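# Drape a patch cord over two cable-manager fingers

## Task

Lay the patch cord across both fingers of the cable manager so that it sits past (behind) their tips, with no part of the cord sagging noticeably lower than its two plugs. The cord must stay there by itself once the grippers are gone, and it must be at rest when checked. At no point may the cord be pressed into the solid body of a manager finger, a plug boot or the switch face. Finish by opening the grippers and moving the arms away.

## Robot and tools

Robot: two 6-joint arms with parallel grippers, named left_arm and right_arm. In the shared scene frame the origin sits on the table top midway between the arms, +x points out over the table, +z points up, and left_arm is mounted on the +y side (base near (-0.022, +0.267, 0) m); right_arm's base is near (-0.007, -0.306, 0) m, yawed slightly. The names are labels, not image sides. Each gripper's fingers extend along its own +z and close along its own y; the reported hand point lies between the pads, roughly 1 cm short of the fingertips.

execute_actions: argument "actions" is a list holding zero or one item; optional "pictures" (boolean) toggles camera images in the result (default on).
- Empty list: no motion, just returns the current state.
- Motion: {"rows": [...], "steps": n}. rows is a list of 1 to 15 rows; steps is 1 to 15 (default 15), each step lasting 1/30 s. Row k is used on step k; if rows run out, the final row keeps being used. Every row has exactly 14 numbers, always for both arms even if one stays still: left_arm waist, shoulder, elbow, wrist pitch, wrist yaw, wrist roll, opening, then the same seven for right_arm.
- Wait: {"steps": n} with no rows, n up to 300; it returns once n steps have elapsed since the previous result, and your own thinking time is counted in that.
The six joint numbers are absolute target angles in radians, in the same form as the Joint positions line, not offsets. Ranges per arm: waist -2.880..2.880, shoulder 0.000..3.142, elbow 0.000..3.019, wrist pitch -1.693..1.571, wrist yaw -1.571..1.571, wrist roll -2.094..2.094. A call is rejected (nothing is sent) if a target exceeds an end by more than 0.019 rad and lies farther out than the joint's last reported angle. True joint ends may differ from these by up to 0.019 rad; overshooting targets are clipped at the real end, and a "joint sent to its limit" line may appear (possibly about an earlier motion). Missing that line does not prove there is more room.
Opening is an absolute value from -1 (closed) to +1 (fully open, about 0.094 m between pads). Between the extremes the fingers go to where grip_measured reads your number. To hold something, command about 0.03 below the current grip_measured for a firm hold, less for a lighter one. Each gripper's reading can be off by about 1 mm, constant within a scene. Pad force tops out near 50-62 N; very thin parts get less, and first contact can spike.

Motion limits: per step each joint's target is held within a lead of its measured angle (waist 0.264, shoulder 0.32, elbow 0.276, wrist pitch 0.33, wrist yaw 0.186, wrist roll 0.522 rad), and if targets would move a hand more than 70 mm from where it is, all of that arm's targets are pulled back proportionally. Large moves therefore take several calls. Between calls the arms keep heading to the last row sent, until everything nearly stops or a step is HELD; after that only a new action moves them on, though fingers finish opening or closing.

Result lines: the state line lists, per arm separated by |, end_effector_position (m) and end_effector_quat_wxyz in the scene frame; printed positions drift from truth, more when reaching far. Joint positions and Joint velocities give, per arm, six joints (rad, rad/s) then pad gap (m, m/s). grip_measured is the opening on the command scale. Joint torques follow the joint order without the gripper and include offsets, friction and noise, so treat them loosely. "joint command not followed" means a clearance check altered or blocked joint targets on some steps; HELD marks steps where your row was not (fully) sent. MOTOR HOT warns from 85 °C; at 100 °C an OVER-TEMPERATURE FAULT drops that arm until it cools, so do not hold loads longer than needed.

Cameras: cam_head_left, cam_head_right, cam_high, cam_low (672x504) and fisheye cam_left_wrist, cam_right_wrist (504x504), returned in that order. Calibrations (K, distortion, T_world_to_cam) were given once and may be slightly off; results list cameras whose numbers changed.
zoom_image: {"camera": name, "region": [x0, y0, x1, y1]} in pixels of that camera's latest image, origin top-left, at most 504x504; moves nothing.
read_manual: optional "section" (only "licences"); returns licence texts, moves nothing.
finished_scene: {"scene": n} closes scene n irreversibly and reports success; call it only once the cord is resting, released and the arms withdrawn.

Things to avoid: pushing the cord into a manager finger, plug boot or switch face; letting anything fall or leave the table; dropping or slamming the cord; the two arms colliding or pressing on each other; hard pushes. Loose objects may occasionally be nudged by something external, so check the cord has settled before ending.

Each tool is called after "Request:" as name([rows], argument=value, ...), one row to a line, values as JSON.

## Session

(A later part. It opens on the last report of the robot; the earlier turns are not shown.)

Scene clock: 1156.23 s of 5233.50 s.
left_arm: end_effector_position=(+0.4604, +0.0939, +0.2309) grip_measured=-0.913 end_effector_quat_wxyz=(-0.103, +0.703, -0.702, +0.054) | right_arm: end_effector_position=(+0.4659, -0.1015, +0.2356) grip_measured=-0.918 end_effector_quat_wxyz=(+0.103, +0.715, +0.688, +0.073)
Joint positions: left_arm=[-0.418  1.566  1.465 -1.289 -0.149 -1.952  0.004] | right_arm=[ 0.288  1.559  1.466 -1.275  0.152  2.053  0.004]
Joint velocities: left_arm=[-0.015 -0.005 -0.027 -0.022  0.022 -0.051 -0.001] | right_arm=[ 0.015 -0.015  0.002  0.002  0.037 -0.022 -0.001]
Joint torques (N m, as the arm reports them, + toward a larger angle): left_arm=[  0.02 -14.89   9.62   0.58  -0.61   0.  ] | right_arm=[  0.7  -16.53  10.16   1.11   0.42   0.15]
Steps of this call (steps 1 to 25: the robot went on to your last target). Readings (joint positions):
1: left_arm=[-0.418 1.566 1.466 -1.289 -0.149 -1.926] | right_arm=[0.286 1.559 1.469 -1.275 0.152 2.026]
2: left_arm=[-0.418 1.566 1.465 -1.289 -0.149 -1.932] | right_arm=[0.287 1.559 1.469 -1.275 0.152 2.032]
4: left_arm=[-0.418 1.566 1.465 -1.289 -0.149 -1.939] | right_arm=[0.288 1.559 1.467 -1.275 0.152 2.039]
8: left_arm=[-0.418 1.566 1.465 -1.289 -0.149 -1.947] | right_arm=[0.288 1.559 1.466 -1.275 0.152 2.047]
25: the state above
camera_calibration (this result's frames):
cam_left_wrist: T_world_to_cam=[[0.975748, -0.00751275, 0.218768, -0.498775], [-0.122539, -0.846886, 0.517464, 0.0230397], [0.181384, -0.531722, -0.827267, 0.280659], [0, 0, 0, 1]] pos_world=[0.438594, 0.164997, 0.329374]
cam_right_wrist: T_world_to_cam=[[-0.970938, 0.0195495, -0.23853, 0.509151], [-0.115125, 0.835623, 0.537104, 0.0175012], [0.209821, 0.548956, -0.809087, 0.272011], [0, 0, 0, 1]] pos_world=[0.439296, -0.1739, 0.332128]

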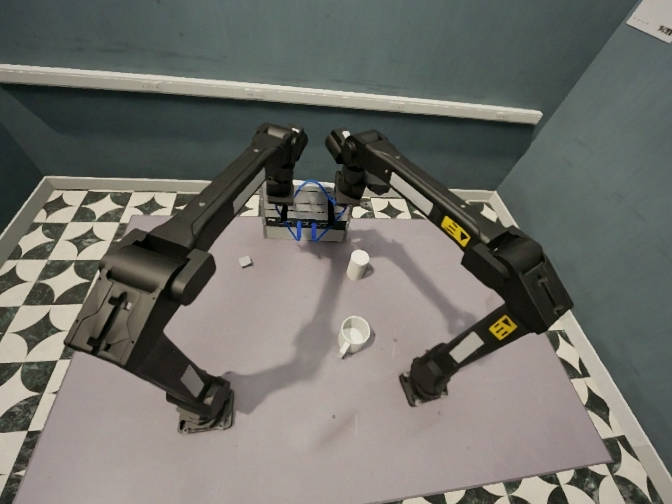

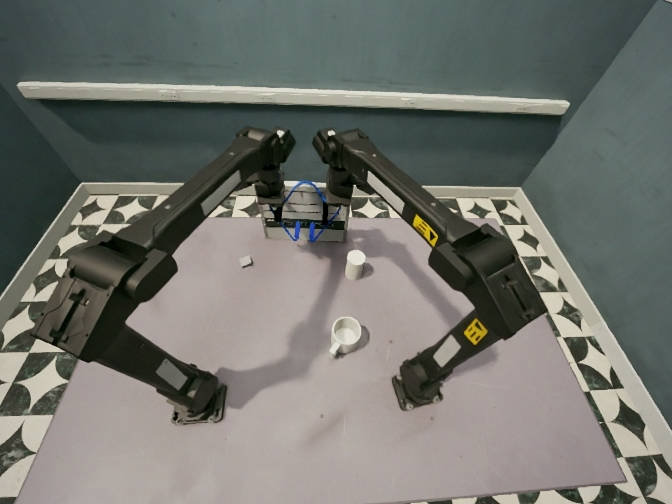

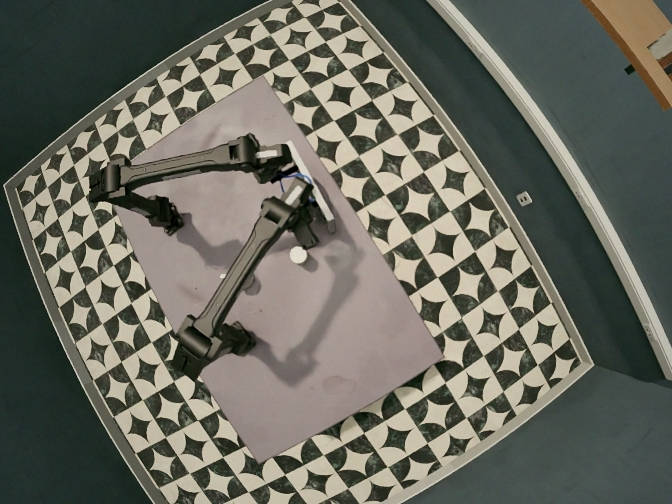

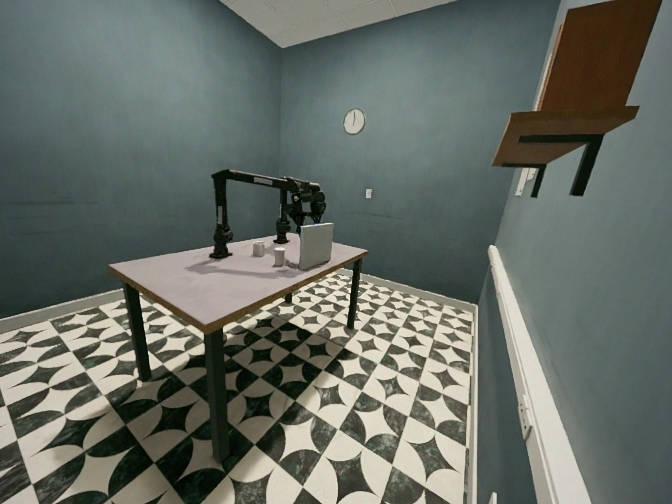

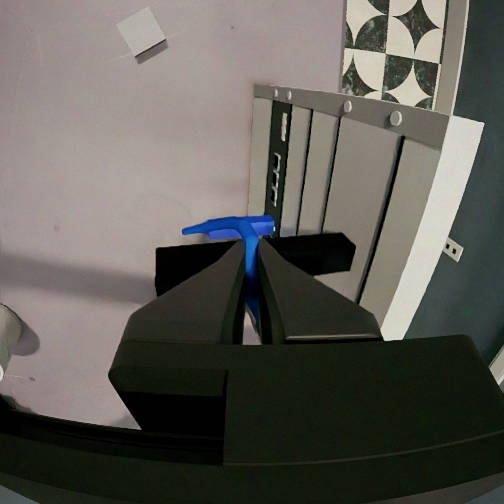

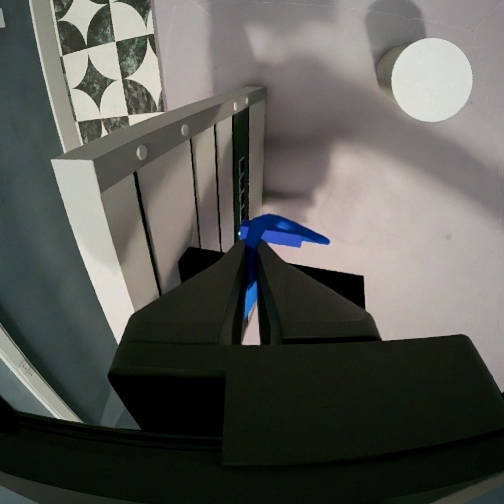

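Request:
execute_actions([
  {"rows":[[-0.414,1.542,1.46,-1.283,-0.16,-1.955,-0.95,0.283,1.526,1.458,-1.268,0.16,2.055,-0.955],[-0.411,1.538,1.454,-1.279,-0.16,-1.955,-0.95,0.28,1.52,1.448,-1.263,0.16,2.055,-0.955],[-0.408,1.534,1.448,-1.275,-0.16,-1.955,-0.95,0.277,1.514,1.438,-1.258,0.16,2.055,-0.955],[-0.405,1.53,1.441,-1.272,-0.16,-1.95,-0.95,0.274,1.508,1.428,-1.253,0.16,2.05,-0.955],[-0.402,1.526,1.434,-1.268,-0.16,-1.95,-0.95,0.271,1.502,1.418,-1.248,0.16,2.05,-0.955],[-0.399,1.522,1.427,-1.264,-0.16,-1.95,-0.95,0.268,1.496,1.408,-1.243,0.16,2.05,-0.955],[-0.396,1.519,1.42,-1.26,-0.16,-1.945,-0.95,0.266,1.49,1.398,-1.238,0.16,2.045,-0.955],[-0.393,1.516,1.413,-1.256,-0.16,-1.94,-0.95,0.264,1.484,1.388,-1.232,0.16,2.04,-0.955],[-0.391,1.513,1.406,-1.253,-0.16,-1.94,-0.95,0.262,1.478,1.378,-1.227,0.16,2.04,-0.955]],"steps":15},
], pictures=false)

Request:
execute_actions([
  {"steps":25},
])

Request:
zoom_image(camera="cam_head_right", region=[230, 170, 380, 260])

Request:
zoom_image(camera="cam_high", region=[230, 130, 350, 250])

Scene clock: 1172.40 s of 5233.50 s.
left_arm: end_effector_position=(+0.4470, +0.1035, +0.2251) grip_measured=-0.913 end_effector_quat_wxyz=(-0.103, +0.705, -0.700, +0.052) | right_arm: end_effector_position=(+0.4486, -0.1184, +0.2254) grip_measured=-0.918 end_effector_quat_wxyz=(+0.103, +0.720, +0.683, +0.069)
Joint positions: left_arm=[-0.411  1.529  1.408 -1.272 -0.151 -1.952  0.004] | right_arm=[ 0.273  1.508  1.382 -1.248  0.152  2.053  0.004]
Joint velocities: left_arm=[ 0.005  0.005  0.012  0.017  0.037 -0.066 -0.001] | right_arm=[-0.005 -0.015  0.002  0.027 -0.007 -0.037 -0.001]
Joint torques (N m, as the arm reports them, + toward a larger angle): left_arm=[  1.73 -13.05   9.15   1.4   -0.54   0.14] | right_arm=[ -0.16 -16.     9.89   1.8    0.44  -0.09]
Steps of this call (steps 1 to 15: the robot went on to your last target; steps 16 to 90: nothing new was sent; then 12.67 s passed at rest; steps 91 to 105: all 15 steps of this action). Readings (joint positions):
91: left_arm=[-0.418 1.566 1.464 -1.289 -0.149 -1.952] | right_arm=[0.288 1.559 1.465 -1.275 0.152 2.053]
92: left_arm=[-0.418 1.565 1.461 -1.289 -0.149 -1.952] | right_arm=[0.288 1.559 1.462 -1.275 0.152 2.053]
94: left_arm=[-0.418 1.562 1.451 -1.289 -0.149 -1.952] | right_arm=[0.288 1.554 1.449 -1.274 0.152 2.053]
98: left_arm=[-0.418 1.546 1.424 -1.281 -0.151 -1.952] | right_arm=[0.283 1.534 1.408 -1.263 0.152 2.053]
105: the state above

Scene clock: 1173.23 s of 5233.50 s.
left_arm: end_effector_position=(+0.4472, +0.1034, +0.2251) grip_measured=-0.913 end_effector_quat_wxyz=(-0.104, +0.705, -0.700, +0.052) | right_arm: end_effector_position=(+0.4488, -0.1183, +0.2255) grip_measured=-0.918 end_effector_quat_wxyz=(+0.103, +0.720, +0.683, +0.069)
Joint positions: left_arm=[-0.411  1.529  1.408 -1.271 -0.151 -1.952  0.004] | right_arm=[ 0.273  1.508  1.382 -1.248  0.152  2.053  0.004]
Joint velocities: left_arm=[-0.015  0.005 -0.002 -0.007 -0.051  0.037 -0.   ] | right_arm=[ 0.005  0.005 -0.012 -0.017  0.022  0.007 -0.   ]
Joint torques (N m, as the arm reports them, + toward a larger angle): left_arm=[  1.32 -13.89   9.14   1.25  -0.55   0.16] | right_arm=[ -0.44 -15.45   9.89   1.77   0.44  -0.09]
Steps of this call (steps 1 to 15: the robot went on to your last target; steps 16 to 25: nothing new was sent). Readings (joint positions):
1: left_arm=[-0.411 1.529 1.408 -1.272 -0.151 -1.952] | right_arm=[0.273 1.508 1.382 -1.248 0.152 2.053]
2: left_arm=[-0.411 1.529 1.408 -1.272 -0.151 -1.952] | right_arm=[0.273 1.508 1.382 -1.248 0.152 2.053]
4: left_arm=[-0.411 1.529 1.408 -1.271 -0.151 -1.952] | right_arm=[0.273 1.508 1.382 -1.248 0.152 2.053]
8: left_arm=[-0.411 1.529 1.408 -1.271 -0.151 -1.952] | right_arm=[0.273 1.508 1.382 -1.248 0.152 2.053]
25: the state above
All arms were judged still, so your last target was given up. Only a new action makes them travel on or press farther. Fingers that are still opening or closing keep moving.
camera_calibration (this result's frames):
cam_left_wrist: T_world_to_cam=[[0.976345, -0.00113164, 0.216216, -0.48492], [-0.115141, -0.849126, 0.515488, 0.0297799], [0.183011, -0.528189, -0.82917, 0.282652], [0, 0, 0, 1]] pos_world=[0.42515, 0.174032, 0.323863]
cam_right_wrist: T_world_to_cam=[[-0.97176, 0.0333601, -0.233602, 0.491346], [-0.0997727, 0.839027, 0.534864, 0.0290085], [0.213841, 0.543066, -0.812004, 0.274773], [0, 0, 0, 1]] pos_world=[0.421607, -0.18995, 0.322381]

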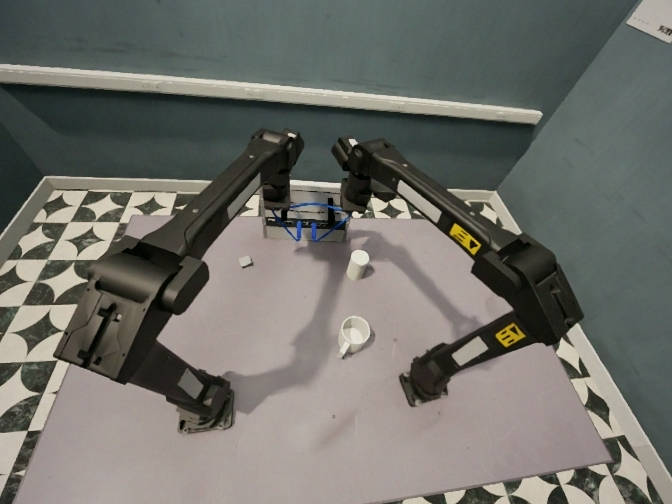

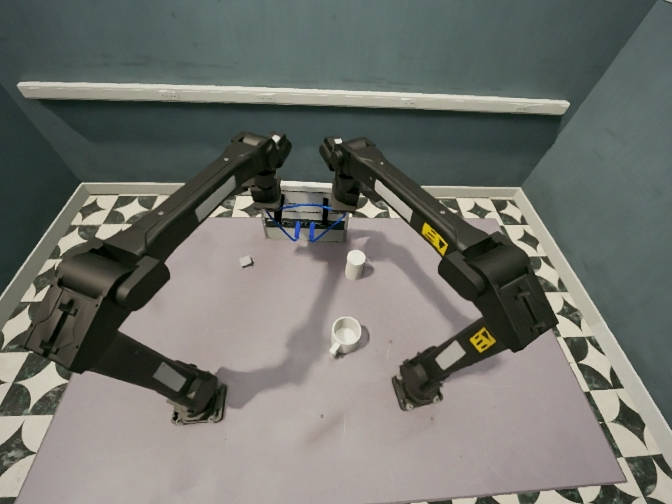

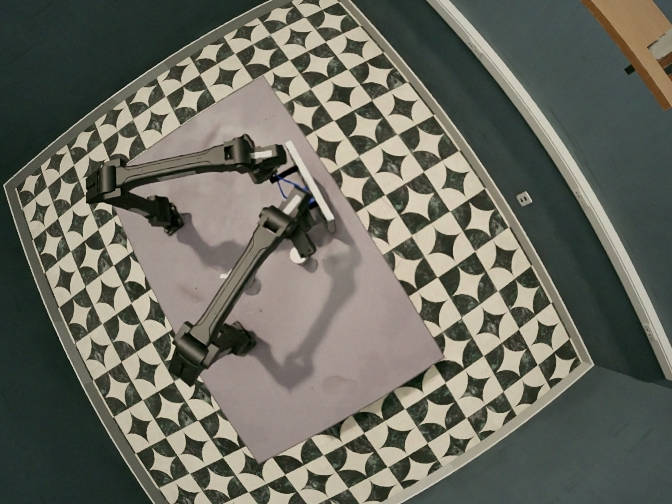

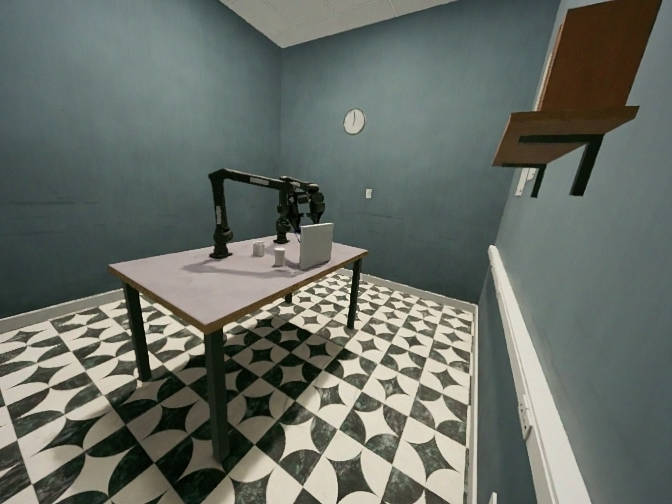

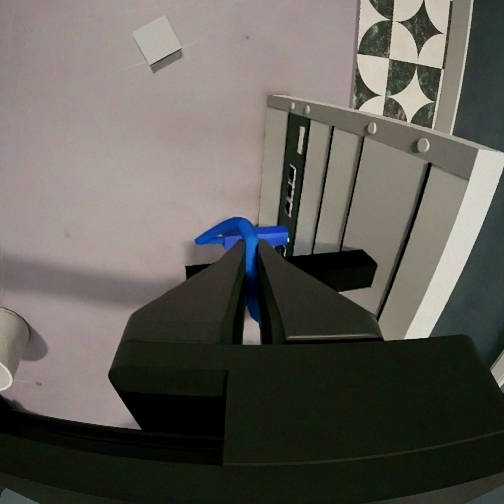

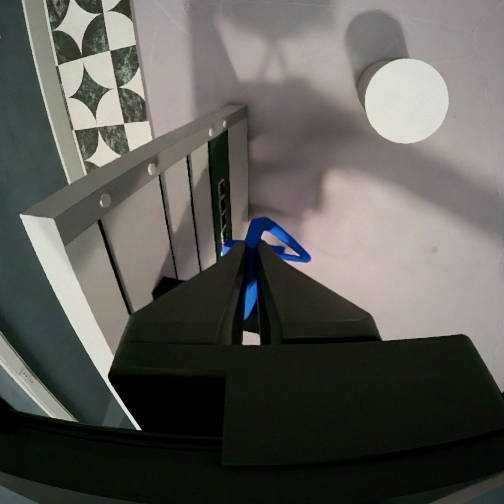

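Region (230, 170, 380, 260) of cam_head_right's 672x504 image, scaled by 3.360, with more detail than that image has; it fills the top 302 rows of this view, and the rest is white.

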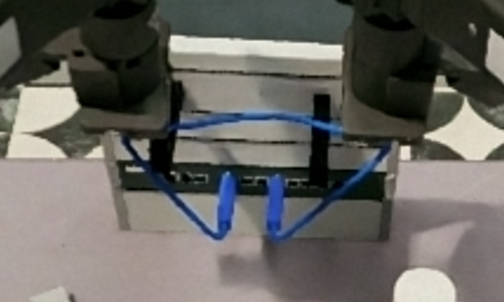

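Region (230, 130, 350, 250) of cam_high's 672x504 image, scaled by 4.200, with more detail than that image has.

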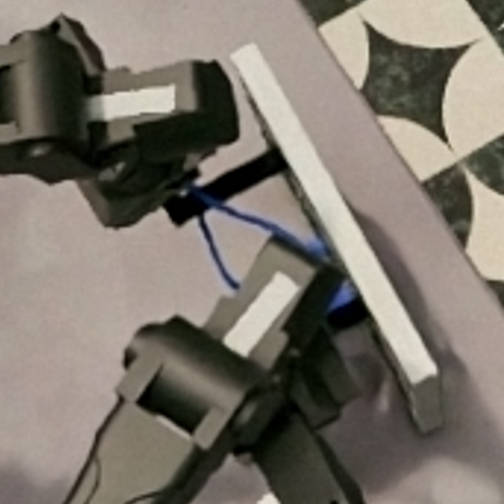

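Request:
execute_actions([
  {"rows":[[-0.412,1.527,1.46,-1.271,-0.16,-1.955,-0.95,0.274,1.505,1.445,-1.248,0.16,2.055,-0.955],[-0.414,1.531,1.475,-1.271,-0.16,-1.955,-0.95,0.276,1.509,1.463,-1.248,0.16,2.055,-0.955],[-0.416,1.535,1.48,-1.271,-0.16,-1.955,-0.95,0.278,1.513,1.468,-1.248,0.16,2.055,-0.955],[-0.418,1.539,1.485,-1.271,-0.16,-1.955,-0.95,0.28,1.518,1.473,-1.248,0.16,2.055,-0.955],[-0.42,1.543,1.49,-1.271,-0.16,-1.955,-0.95,0.282,1.523,1.478,-1.248,0.16,2.055,-0.955],[-0.422,1.548,1.495,-1.271,-0.16,-1.955,-0.95,0.284,1.528,1.483,-1.248,0.16,2.055,-0.955],[-0.424,1.553,1.5,-1.271,-0.16,-1.955,-0.95,0.286,1.533,1.489,-1.248,0.16,2.055,-0.955],[-0.426,1.558,1.505,-1.271,-0.16,-1.955,-0.95,0.288,1.538,1.495,-1.248,0.16,2.055,-0.955],[-0.427,1.563,1.51,-1.271,-0.16,-1.955,-0.95,0.289,1.542,1.50,-1.248,0.16,2.055,-0.955],[-0.428,1.566,1.514,-1.271,-0.16,-1.955,-0.95,0.29,1.545,1.504,-1.248,0.16,2.055,-0.955]],"steps":15},
], pictures=false)

Request:
execute_actions([
  {"steps":25},
])

Request:
zoom_image(camera="cam_head_right", region=[230, 170, 380, 260])

Request:
zoom_image(camera="cam_high", region=[230, 130, 350, 250])

Scene clock: 1194.03 s of 5233.50 s.
left_arm: end_effector_position=(+0.4594, +0.0928, +0.2264) grip_measured=-0.913 end_effector_quat_wxyz=(-0.105, +0.701, -0.703, +0.056) | right_arm: end_effector_position=(+0.4593, -0.1032, +0.2295) grip_measured=-0.918 end_effector_quat_wxyz=(+0.104, +0.714, +0.689, +0.076)
Joint positions: left_arm=[-0.422  1.563  1.449 -1.271 -0.152 -1.952  0.004] | right_arm=[ 0.291  1.539  1.426 -1.248  0.152  2.053  0.004]
Joint velocities: left_arm=[ 0.005 -0.015 -0.002 -0.007  0.066  0.022  0.   ] | right_arm=[-0.005 -0.005  0.017 -0.017 -0.007 -0.022 -0.001]
Joint torques (N m, as the arm reports them, + toward a larger angle): left_arm=[ -0.8  -12.38  14.4    0.59  -0.52   0.03] | right_arm=[  0.6  -12.84  17.24   0.76   0.44   0.01]
Steps of this call (steps 1 to 90: nothing new was sent; then 17.30 s passed at rest; steps 91 to 105: all 15 steps of this action). Readings (joint positions):
91: left_arm=[-0.411 1.529 1.408 -1.271 -0.151 -1.952] | right_arm=[0.273 1.508 1.382 -1.248 0.152 2.053]
92: left_arm=[-0.411 1.529 1.408 -1.271 -0.151 -1.952] | right_arm=[0.273 1.508 1.382 -1.248 0.152 2.053]
94: left_arm=[-0.411 1.530 1.410 -1.271 -0.151 -1.952] | right_arm=[0.276 1.508 1.382 -1.248 0.152 2.053]
98: left_arm=[-0.415 1.543 1.428 -1.271 -0.151 -1.952] | right_arm=[0.284 1.520 1.400 -1.248 0.152 2.053]
105: the state above

Scene clock: 1194.87 s of 5233.50 s.
left_arm: end_effector_position=(+0.4597, +0.0928, +0.2267) grip_measured=-0.913 end_effector_quat_wxyz=(-0.105, +0.701, -0.703, +0.056) | right_arm: end_effector_position=(+0.4593, -0.1032, +0.2295) grip_measured=-0.918 end_effector_quat_wxyz=(+0.104, +0.714, +0.689, +0.076)
Joint positions: left_arm=[-0.422  1.563  1.45  -1.271 -0.152 -1.952  0.004] | right_arm=[ 0.291  1.539  1.426 -1.248  0.152  2.053  0.004]
Joint velocities: left_arm=[-0.005 -0.015 -0.007  0.002 -0.022 -0.007 -0.001] | right_arm=[-0.005 -0.005 -0.012 -0.007 -0.066 -0.007 -0.001]
Joint torques (N m, as the arm reports them, + toward a larger angle): left_arm=[ -0.84 -12.88  14.32   0.58  -0.53   0.02] | right_arm=[  0.24 -13.54  17.35   1.01   0.45   0.08]
Steps of this call (steps 1 to 15: the robot went on to your last target; steps 16 to 25: nothing new was sent). Readings (joint positions):
1: left_arm=[-0.422 1.563 1.449 -1.271 -0.152 -1.952] | right_arm=[0.291 1.539 1.426 -1.248 0.152 2.053]
2: left_arm=[-0.422 1.563 1.449 -1.271 -0.152 -1.952] | right_arm=[0.291 1.539 1.426 -1.248 0.152 2.053]
4: left_arm=[-0.422 1.563 1.450 -1.271 -0.152 -1.952] | right_arm=[0.291 1.539 1.426 -1.248 0.152 2.053]
8: left_arm=[-0.422 1.563 1.450 -1.271 -0.152 -1.952] | right_arm=[0.291 1.539 1.426 -1.248 0.152 2.053]
25: the state above
All arms were judged still, so your last target was given up. Only a new action makes them travel on or press farther. Fingers that are still opening or closing keep moving.
camera_calibration (this result's frames):
cam_left_wrist: T_world_to_cam=[[0.974484, -0.0104992, 0.224212, -0.497532], [-0.127923, -0.846781, 0.516332, 0.0268943], [0.184438, -0.531839, -0.826517, 0.275188], [0, 0, 0, 1]] pos_world=[0.437522, 0.163906, 0.325114]
cam_right_wrist: T_world_to_cam=[[-0.969425, 0.0173169, -0.244775, 0.501854], [-0.121028, 0.833998, 0.53833, 0.0236925], [0.213464, 0.551496, -0.806403, 0.26731], [0, 0, 0, 1]] pos_world=[0.432317, -0.17587, 0.325646]

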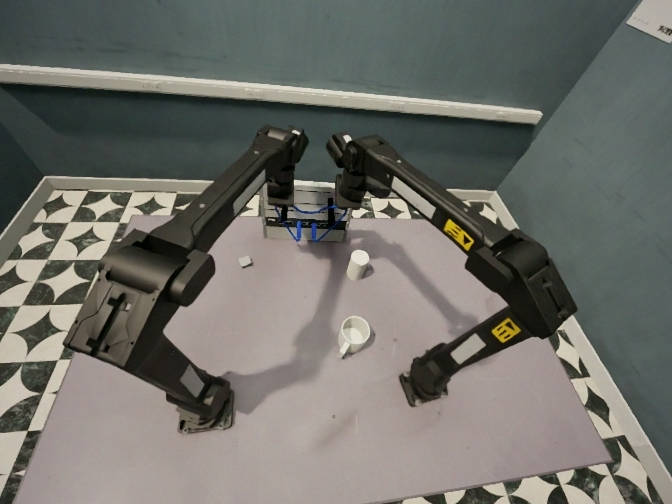

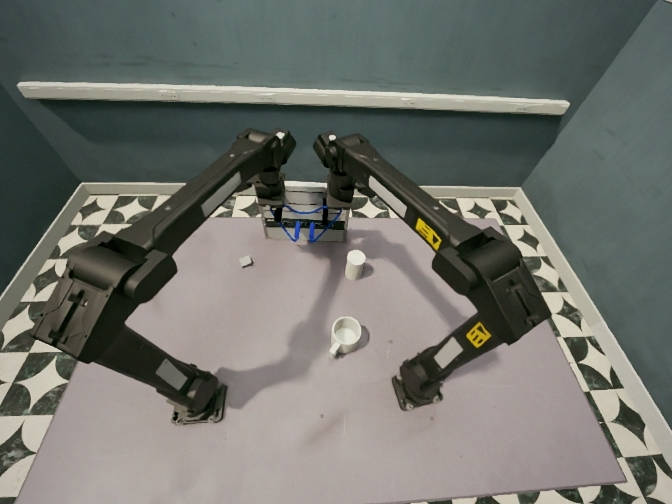

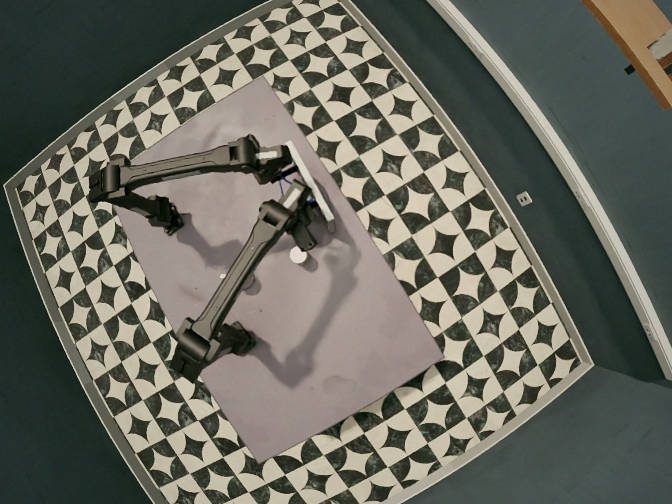

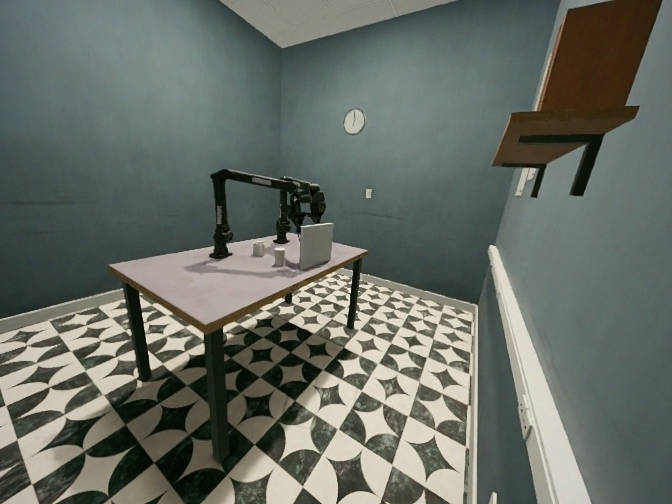

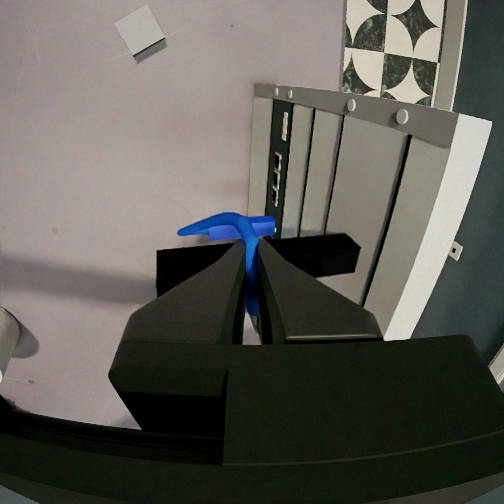

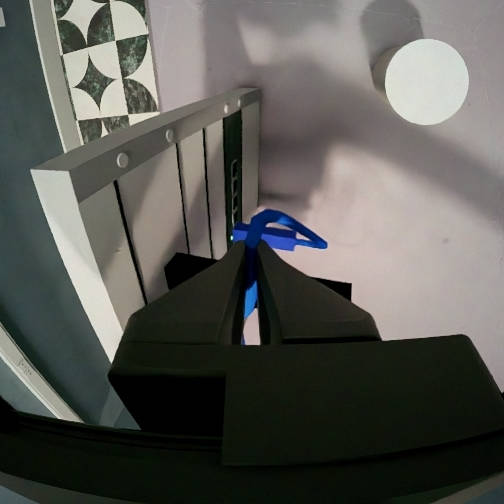

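Region (230, 170, 380, 260) of cam_head_right's 672x504 image, scaled by 3.360, with more detail than that image has; it fills the top 302 rows of this view, and the rest is white.

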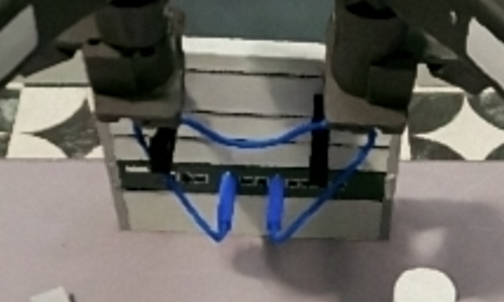

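Region (230, 130, 350, 250) of cam_high's 672x504 image, scaled by 4.200, with more detail than that image has.

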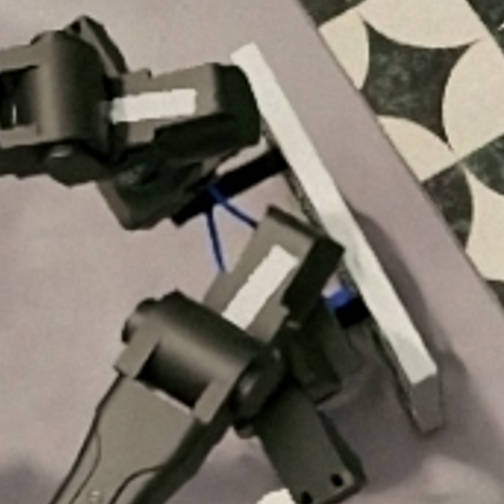

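Request:
execute_actions([
  {"rows":[[-0.422,1.563,1.45,-1.262,-0.16,-1.955,-0.95,0.291,1.539,1.426,-1.238,0.16,2.055,-0.955],[-0.422,1.563,1.445,-1.256,-0.16,-1.955,-0.95,0.291,1.539,1.42,-1.231,0.16,2.055,-0.955],[-0.422,1.564,1.44,-1.25,-0.16,-1.955,-0.95,0.291,1.54,1.414,-1.224,0.16,2.055,-0.955],[-0.422,1.564,1.435,-1.244,-0.16,-1.955,-0.95,0.291,1.54,1.408,-1.217,0.16,2.055,-0.955],[-0.422,1.565,1.43,-1.238,-0.16,-1.955,-0.95,0.291,1.541,1.401,-1.21,0.16,2.055,-0.955],[-0.422,1.565,1.425,-1.232,-0.16,-1.955,-0.95,0.291,1.541,1.394,-1.203,0.16,2.055,-0.955],[-0.422,1.565,1.42,-1.227,-0.16,-1.955,-0.95,0.291,1.541,1.388,-1.196,0.16,2.055,-0.955]],"steps":15},
], pictures=false)

Request:
execute_actions([
  {"rows":[[-0.422,1.565,1.42,-1.227,-0.16,-1.955,-0.92,0.291,1.541,1.388,-1.196,0.16,2.055,-0.93],[-0.422,1.565,1.42,-1.227,-0.16,-1.955,-0.90,0.291,1.541,1.388,-1.196,0.16,2.055,-0.91],[-0.422,1.565,1.42,-1.227,-0.16,-1.955,-0.89,0.291,1.541,1.388,-1.196,0.16,2.055,-0.89],[-0.422,1.565,1.42,-1.227,-0.16,-1.955,-0.87,0.291,1.541,1.388,-1.196,0.16,2.055,-0.87]],"steps":15},
], pictures=false)

Request:
execute_actions([
  {"steps":30},
])

Request:
zoom_image(camera="cam_head_right", region=[230, 170, 380, 260])

Scene clock: 1214.23 s of 5233.50 s.
left_arm: end_effector_position=(+0.4605, +0.0927, +0.2240) grip_measured=-0.913 end_effector_quat_wxyz=(-0.108, +0.701, -0.702, +0.062) | right_arm: end_effector_position=(+0.4576, -0.1047, +0.2173) grip_measured=-0.918 end_effector_quat_wxyz=(+0.105, +0.714, +0.689, +0.074)
Joint positions: left_arm=[-0.422  1.558  1.435 -1.249 -0.153 -1.952  0.004] | right_arm=[ 0.291  1.539  1.394 -1.218  0.156  2.053  0.004]
Joint velocities: left_arm=[-0.005  0.005 -0.002 -0.002 -0.051  0.037  0.   ] | right_arm=[ 0.005 -0.005  0.002  0.017 -0.066  0.007 -0.001]
Joint torques (N m, as the arm reports them, + toward a larger angle): left_arm=[ -0.11 -12.53   8.     1.4   -0.48   0.03] | right_arm=[  0.75 -13.8    9.64   1.69   0.3    0.11]
Steps of this call (steps 1 to 90: nothing new was sent; then 15.87 s passed at rest; steps 91 to 105: all 15 steps of this action). Readings (joint positions):
91: left_arm=[-0.422 1.563 1.450 -1.271 -0.152 -1.952] | right_arm=[0.291 1.539 1.426 -1.248 0.152 2.053]
92: left_arm=[-0.422 1.563 1.450 -1.271 -0.152 -1.952] | right_arm=[0.291 1.539 1.426 -1.248 0.152 2.053]
94: left_arm=[-0.422 1.563 1.446 -1.269 -0.152 -1.952] | right_arm=[0.291 1.539 1.424 -1.245 0.153 2.053]
98: left_arm=[-0.422 1.560 1.438 -1.253 -0.153 -1.952] | right_arm=[0.291 1.539 1.403 -1.224 0.154 2.053]
105: the state above

Scene clock: 1214.73 s of 5233.50 s.
left_arm: end_effector_position=(+0.4616, +0.0927, +0.2243) grip_measured=-0.871 end_effector_quat_wxyz=(-0.110, +0.701, -0.701, +0.063) | right_arm: end_effector_position=(+0.4579, -0.1049, +0.2174) grip_measured=-0.871 end_effector_quat_wxyz=(+0.106, +0.714, +0.688, +0.074)
Joint positions: left_arm=[-0.422  1.558  1.435 -1.245 -0.156 -1.952  0.006] | right_arm=[ 0.291  1.539  1.394 -1.218  0.158  2.053  0.006]
Joint velocities: left_arm=[ 0.005 -0.005 -0.002  0.002  0.007 -0.037  0.001] | right_arm=[-0.005 -0.005  0.022 -0.022 -0.007 -0.007 -0.   ]
Joint torques (N m, as the arm reports them, + toward a larger angle): left_arm=[ -0.21 -12.26   8.05   1.26  -0.34  -0.02] | right_arm=[  1.03 -14.46   9.54   1.96   0.24   0.04]
Steps of this call (steps 1 to 15: all 15 steps of this action). Readings (joint positions):
1: left_arm=[-0.422 1.558 1.435 -1.249 -0.153 -1.952] | right_arm=[0.291 1.539 1.394 -1.218 0.156 2.053]
2: left_arm=[-0.422 1.558 1.435 -1.248 -0.153 -1.952] | right_arm=[0.291 1.539 1.394 -1.218 0.156 2.053]
4: left_arm=[-0.422 1.558 1.435 -1.247 -0.154 -1.952] | right_arm=[0.291 1.539 1.394 -1.218 0.156 2.053]
8: left_arm=[-0.422 1.558 1.435 -1.245 -0.155 -1.952] | right_arm=[0.291 1.539 1.394 -1.218 0.157 2.053]
15: the state above

Scene clock: 1215.73 s of 5233.50 s.
left_arm: end_effector_position=(+0.4616, +0.0927, +0.2243) grip_measured=-0.871 end_effector_quat_wxyz=(-0.110, +0.701, -0.701, +0.063) | right_arm: end_effector_position=(+0.4579, -0.1049, +0.2174) grip_measured=-0.871 end_effector_quat_wxyz=(+0.106, +0.714, +0.688, +0.074)
Joint positions: left_arm=[-0.422  1.558  1.435 -1.245 -0.156 -1.952  0.006] | right_arm=[ 0.291  1.539  1.394 -1.218  0.158  2.053  0.006]
Joint velocities: left_arm=[-0.005 -0.005 -0.017 -0.007 -0.11   0.022  0.   ] | right_arm=[ 0.005 -0.005 -0.017 -0.027  0.051 -0.095  0.   ]
Joint torques (N m, as the arm reports them, + toward a larger angle): left_arm=[ -0.34 -12.7    8.02   1.26  -0.37   0.02] | right_arm=[  0.73 -14.19   9.77   1.76   0.22   0.03]
Steps of this call (steps 1 to 15: the robot went on to your last target; steps 16 to 30: nothing new was sent). Readings (joint positions):
1: left_arm=[-0.422 1.558 1.435 -1.245 -0.156 -1.952] | right_arm=[0.291 1.539 1.394 -1.218 0.158 2.053]
2: left_arm=[-0.422 1.558 1.435 -1.245 -0.156 -1.952] | right_arm=[0.291 1.539 1.394 -1.218 0.158 2.053]
4: left_arm=[-0.422 1.558 1.435 -1.245 -0.156 -1.952] | right_arm=[0.291 1.539 1.394 -1.218 0.158 2.053]
8: left_arm=[-0.422 1.558 1.435 -1.245 -0.156 -1.952] | right_arm=[0.291 1.539 1.394 -1.218 0.158 2.053]
30: the state above
All arms were judged still, so your last target was given up. Only a new action makes them travel on or press farther. Fingers that are still opening or closing keep moving.
camera_calibration (this result's frames):
cam_left_wrist: T_world_to_cam=[[0.970472, -0.00903971, 0.241045, -0.500896], [-0.136224, -0.845228, 0.516752, 0.0318893], [0.199067, -0.534329, -0.821501, 0.265166], [0, 0, 0, 1]] pos_world=[0.437664, 0.164112, 0.322094]
cam_right_wrist: T_world_to_cam=[[-0.969253, 0.0170356, -0.245474, 0.497571], [-0.120437, 0.837094, 0.533637, 0.032548], [0.214576, 0.546794, -0.809304, 0.258447], [0, 0, 0, 1]] pos_world=[0.430736, -0.177039, 0.313934]

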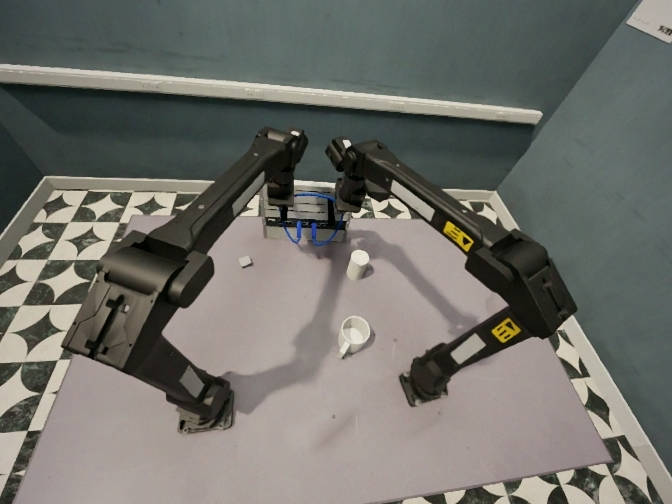

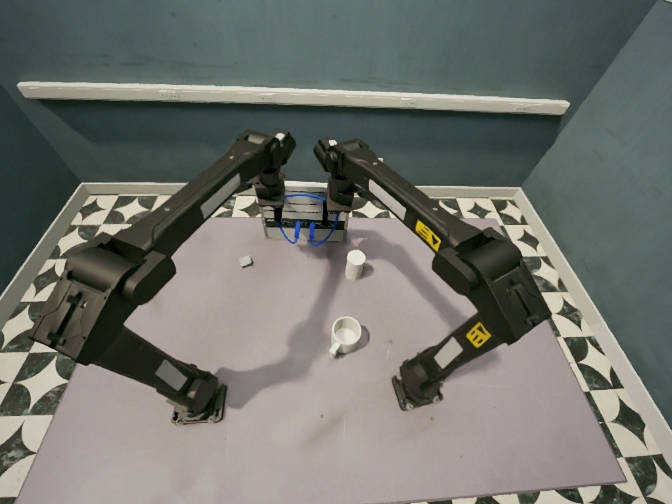

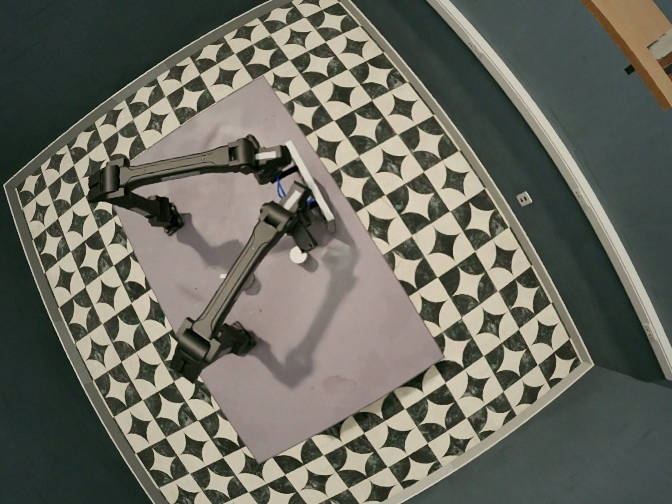

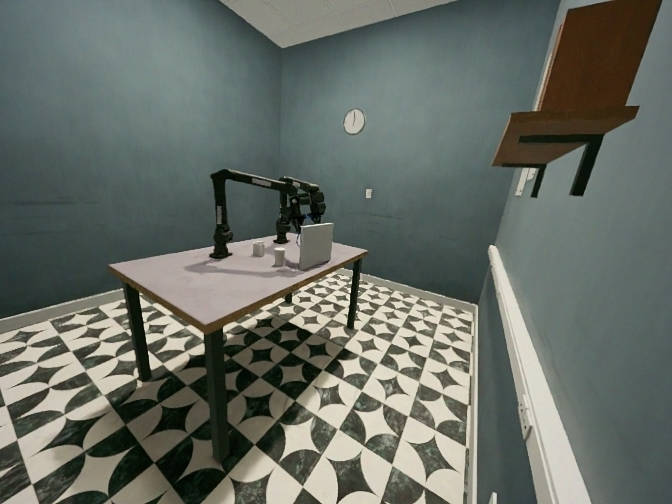

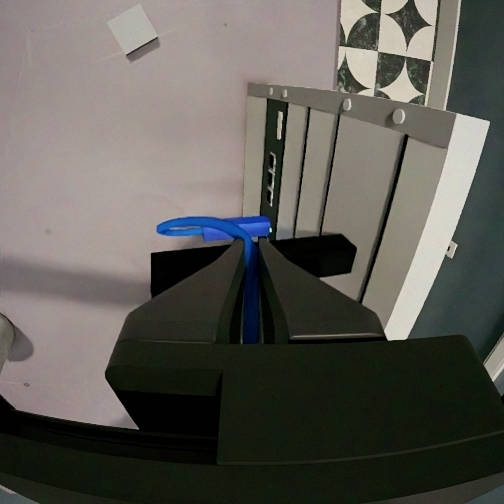

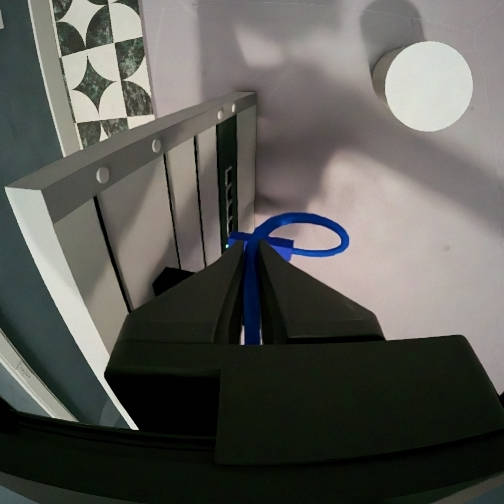

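Region (230, 170, 380, 260) of cam_head_right's 672x504 image, scaled by 3.360, with more detail than that image has; it fills the top 302 rows of this view, and the rest is white.

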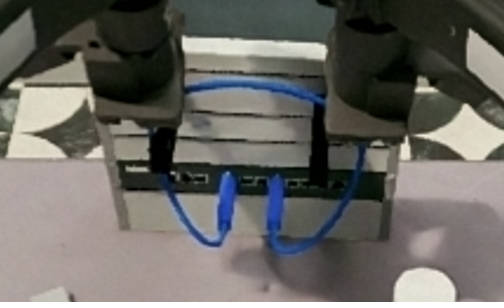

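Request:
execute_actions([
  {"rows":[[-0.415,1.55,1.49,-1.255,-0.16,-1.95,-0.87,0.285,1.525,1.46,-1.23,0.16,2.05,-0.87],[-0.41,1.547,1.50,-1.262,-0.16,-1.95,-0.87,0.281,1.52,1.475,-1.24,0.16,2.05,-0.87],[-0.405,1.544,1.507,-1.27,-0.16,-1.945,-0.87,0.277,1.516,1.484,-1.25,0.16,2.045,-0.87],[-0.40,1.541,1.514,-1.278,-0.16,-1.94,-0.87,0.273,1.512,1.492,-1.26,0.16,2.04,-0.87],[-0.395,1.538,1.521,-1.286,-0.16,-1.935,-0.87,0.27,1.508,1.50,-1.27,0.16,2.035,-0.87],[-0.39,1.534,1.529,-1.295,-0.16,-1.93,-0.87,0.266,1.504,1.51,-1.282,0.16,2.03,-0.87],[-0.385,1.53,1.536,-1.305,-0.16,-1.92,-0.87,0.262,1.50,1.522,-1.295,0.16,2.025,-0.87]],"steps":15},
], pictures=false)

Request:
execute_actions([
  {"steps":25},
])

Request:
zoom_image(camera="cam_head_right", region=[230, 170, 380, 260])

Request:
zoom_image(camera="cam_head_left", region=[230, 170, 380, 260])

Scene clock: 1281.60 s of 5233.50 s.
left_arm: end_effector_position=(+0.4623, +0.1041, +0.2456) grip_measured=-0.871 end_effector_quat_wxyz=(-0.112, +0.702, -0.701, +0.062) | right_arm: end_effector_position=(+0.4615, -0.1157, +0.2470) grip_measured=-0.871 end_effector_quat_wxyz=(+0.109, +0.716, +0.685, +0.078)
Joint positions: left_arm=[-0.401  1.544  1.474 -1.296 -0.156 -1.933  0.006] | right_arm=[ 0.268  1.522  1.45  -1.28   0.157  2.037  0.006]
Joint velocities: left_arm=[-0.024 -0.005  0.007 -0.002 -0.051  0.037 -0.001] | right_arm=[ 0.005 -0.005 -0.007 -0.002 -0.007 -0.007 -0.001]
Joint torques (N m, as the arm reports them, + toward a larger angle): left_arm=[  0.79 -13.89  14.37   0.28  -0.39   0.13] | right_arm=[  0.29 -14.26  16.56   0.69   0.24  -0.14]
Steps of this call (steps 1 to 90: nothing new was sent; then 62.37 s passed at rest; steps 91 to 105: all 15 steps of this action). Readings (joint positions):
91: left_arm=[-0.422 1.558 1.436 -1.245 -0.156 -1.952] | right_arm=[0.291 1.539 1.394 -1.218 0.158 2.053]
92: left_arm=[-0.422 1.558 1.438 -1.246 -0.156 -1.952] | right_arm=[0.291 1.539 1.395 -1.219 0.158 2.053]
94: left_arm=[-0.421 1.558 1.444 -1.255 -0.156 -1.952] | right_arm=[0.289 1.539 1.401 -1.231 0.158 2.052]
98: left_arm=[-0.412 1.554 1.468 -1.284 -0.156 -1.943] | right_arm=[0.278 1.538 1.432 -1.268 0.158 2.045]
105: the state above

Scene clock: 1282.43 s of 5233.50 s.
left_arm: end_effector_position=(+0.4623, +0.1041, +0.2456) grip_measured=-0.871 end_effector_quat_wxyz=(-0.112, +0.701, -0.702, +0.062) | right_arm: end_effector_position=(+0.4614, -0.1158, +0.2469) grip_measured=-0.871 end_effector_quat_wxyz=(+0.109, +0.715, +0.686, +0.077)
Joint positions: left_arm=[-0.401  1.544  1.474 -1.296 -0.156 -1.93   0.006] | right_arm=[ 0.268  1.522  1.45  -1.281  0.157  2.035  0.006]
Joint velocities: left_arm=[-0.015 -0.005 -0.007 -0.007 -0.022 -0.037  0.001] | right_arm=[ 0.005 -0.005  0.012 -0.002  0.022 -0.022 -0.001]
Joint torques (N m, as the arm reports them, + toward a larger angle): left_arm=[  1.02 -14.12  14.24   0.28  -0.38   0.13] | right_arm=[ -0.45 -15.38  16.88   0.59   0.29  -0.07]
Steps of this call (steps 1 to 15: the robot went on to your last target; steps 16 to 25: nothing new was sent). Readings (joint positions):
1: left_arm=[-0.401 1.544 1.474 -1.296 -0.156 -1.932] | right_arm=[0.268 1.522 1.450 -1.280 0.157 2.037]
2: left_arm=[-0.401 1.544 1.474 -1.296 -0.156 -1.932] | right_arm=[0.268 1.522 1.450 -1.280 0.157 2.036]
4: left_arm=[-0.401 1.544 1.474 -1.296 -0.156 -1.931] | right_arm=[0.268 1.522 1.450 -1.281 0.157 2.036]
8: left_arm=[-0.401 1.544 1.474 -1.296 -0.156 -1.931] | right_arm=[0.268 1.522 1.450 -1.281 0.157 2.036]
25: the state above
All arms were judged still, so your last target was given up. Only a new action makes them travel on or press farther. Fingers that are still opening or closing keep moving.
camera_calibration (this result's frames):
cam_left_wrist: T_world_to_cam=[[0.970287, -0.0105529, 0.241726, -0.50662], [-0.136902, -0.847693, 0.512518, 0.0321855], [0.199501, -0.530383, -0.82395, 0.28856], [0, 0, 0, 1]] pos_world=[0.438405, 0.174985, 0.343727]
cam_right_wrist: T_world_to_cam=[[-0.96696, 0.0225185, -0.253931, 0.510028], [-0.120581, 0.837216, 0.533412, 0.0263808], [0.224607, 0.546408, -0.80684, 0.282273], [0, 0, 0, 1]] pos_world=[0.432957, -0.187807, 0.343189]

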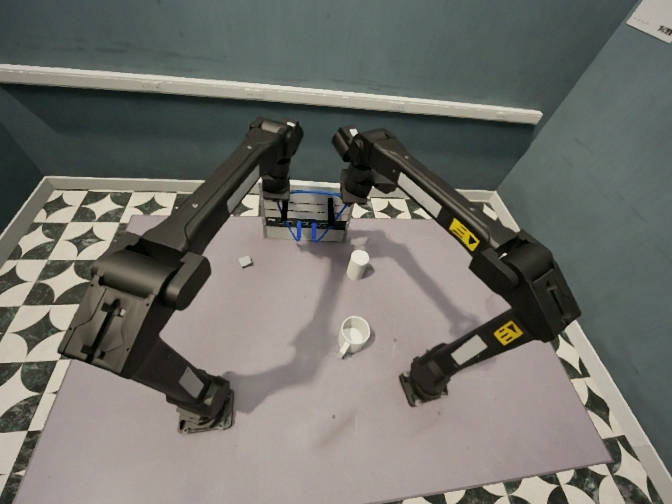

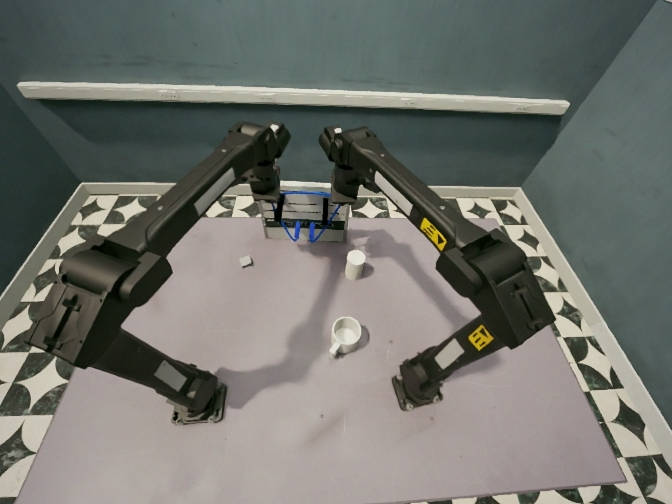

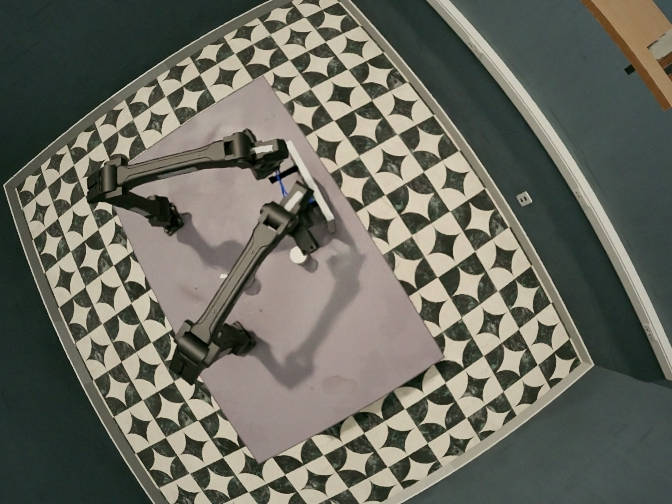

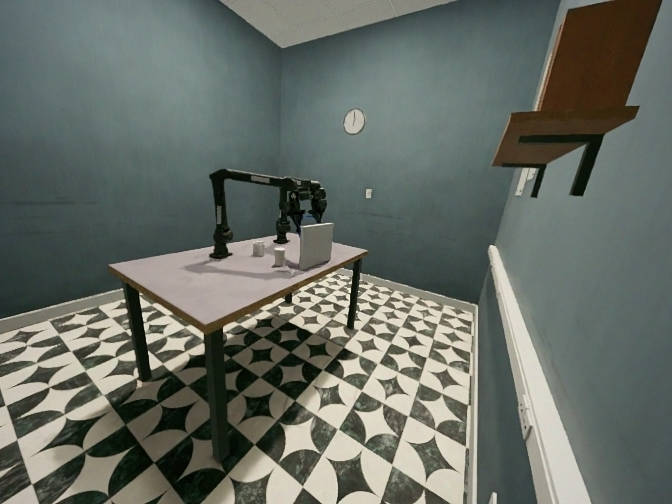

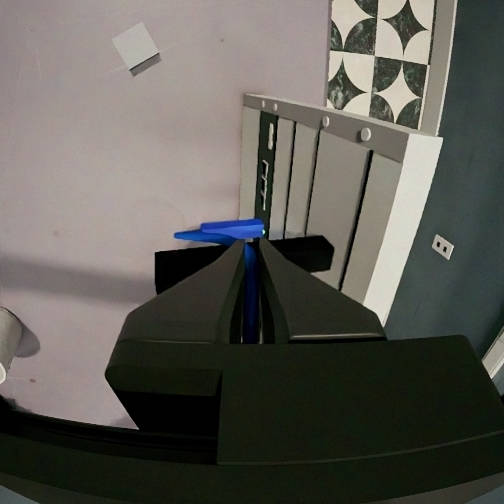

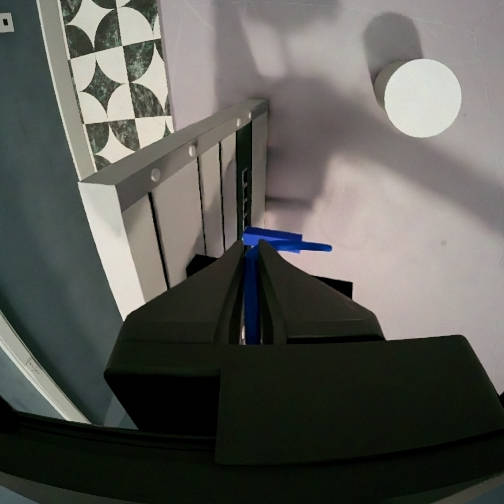

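Region (230, 170, 380, 260) of cam_head_right's 672x504 image, scaled by 3.360, with more detail than that image has; it fills the top 302 rows of this view, and the rest is white.

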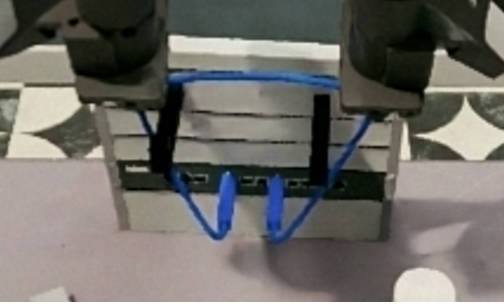

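Region (230, 170, 380, 260) of cam_head_left's 672x504 image, scaled by 3.360, with more detail than that image has; it fills the top 302 rows of this view, and the rest is white.

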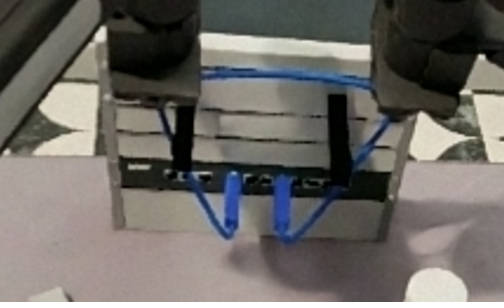

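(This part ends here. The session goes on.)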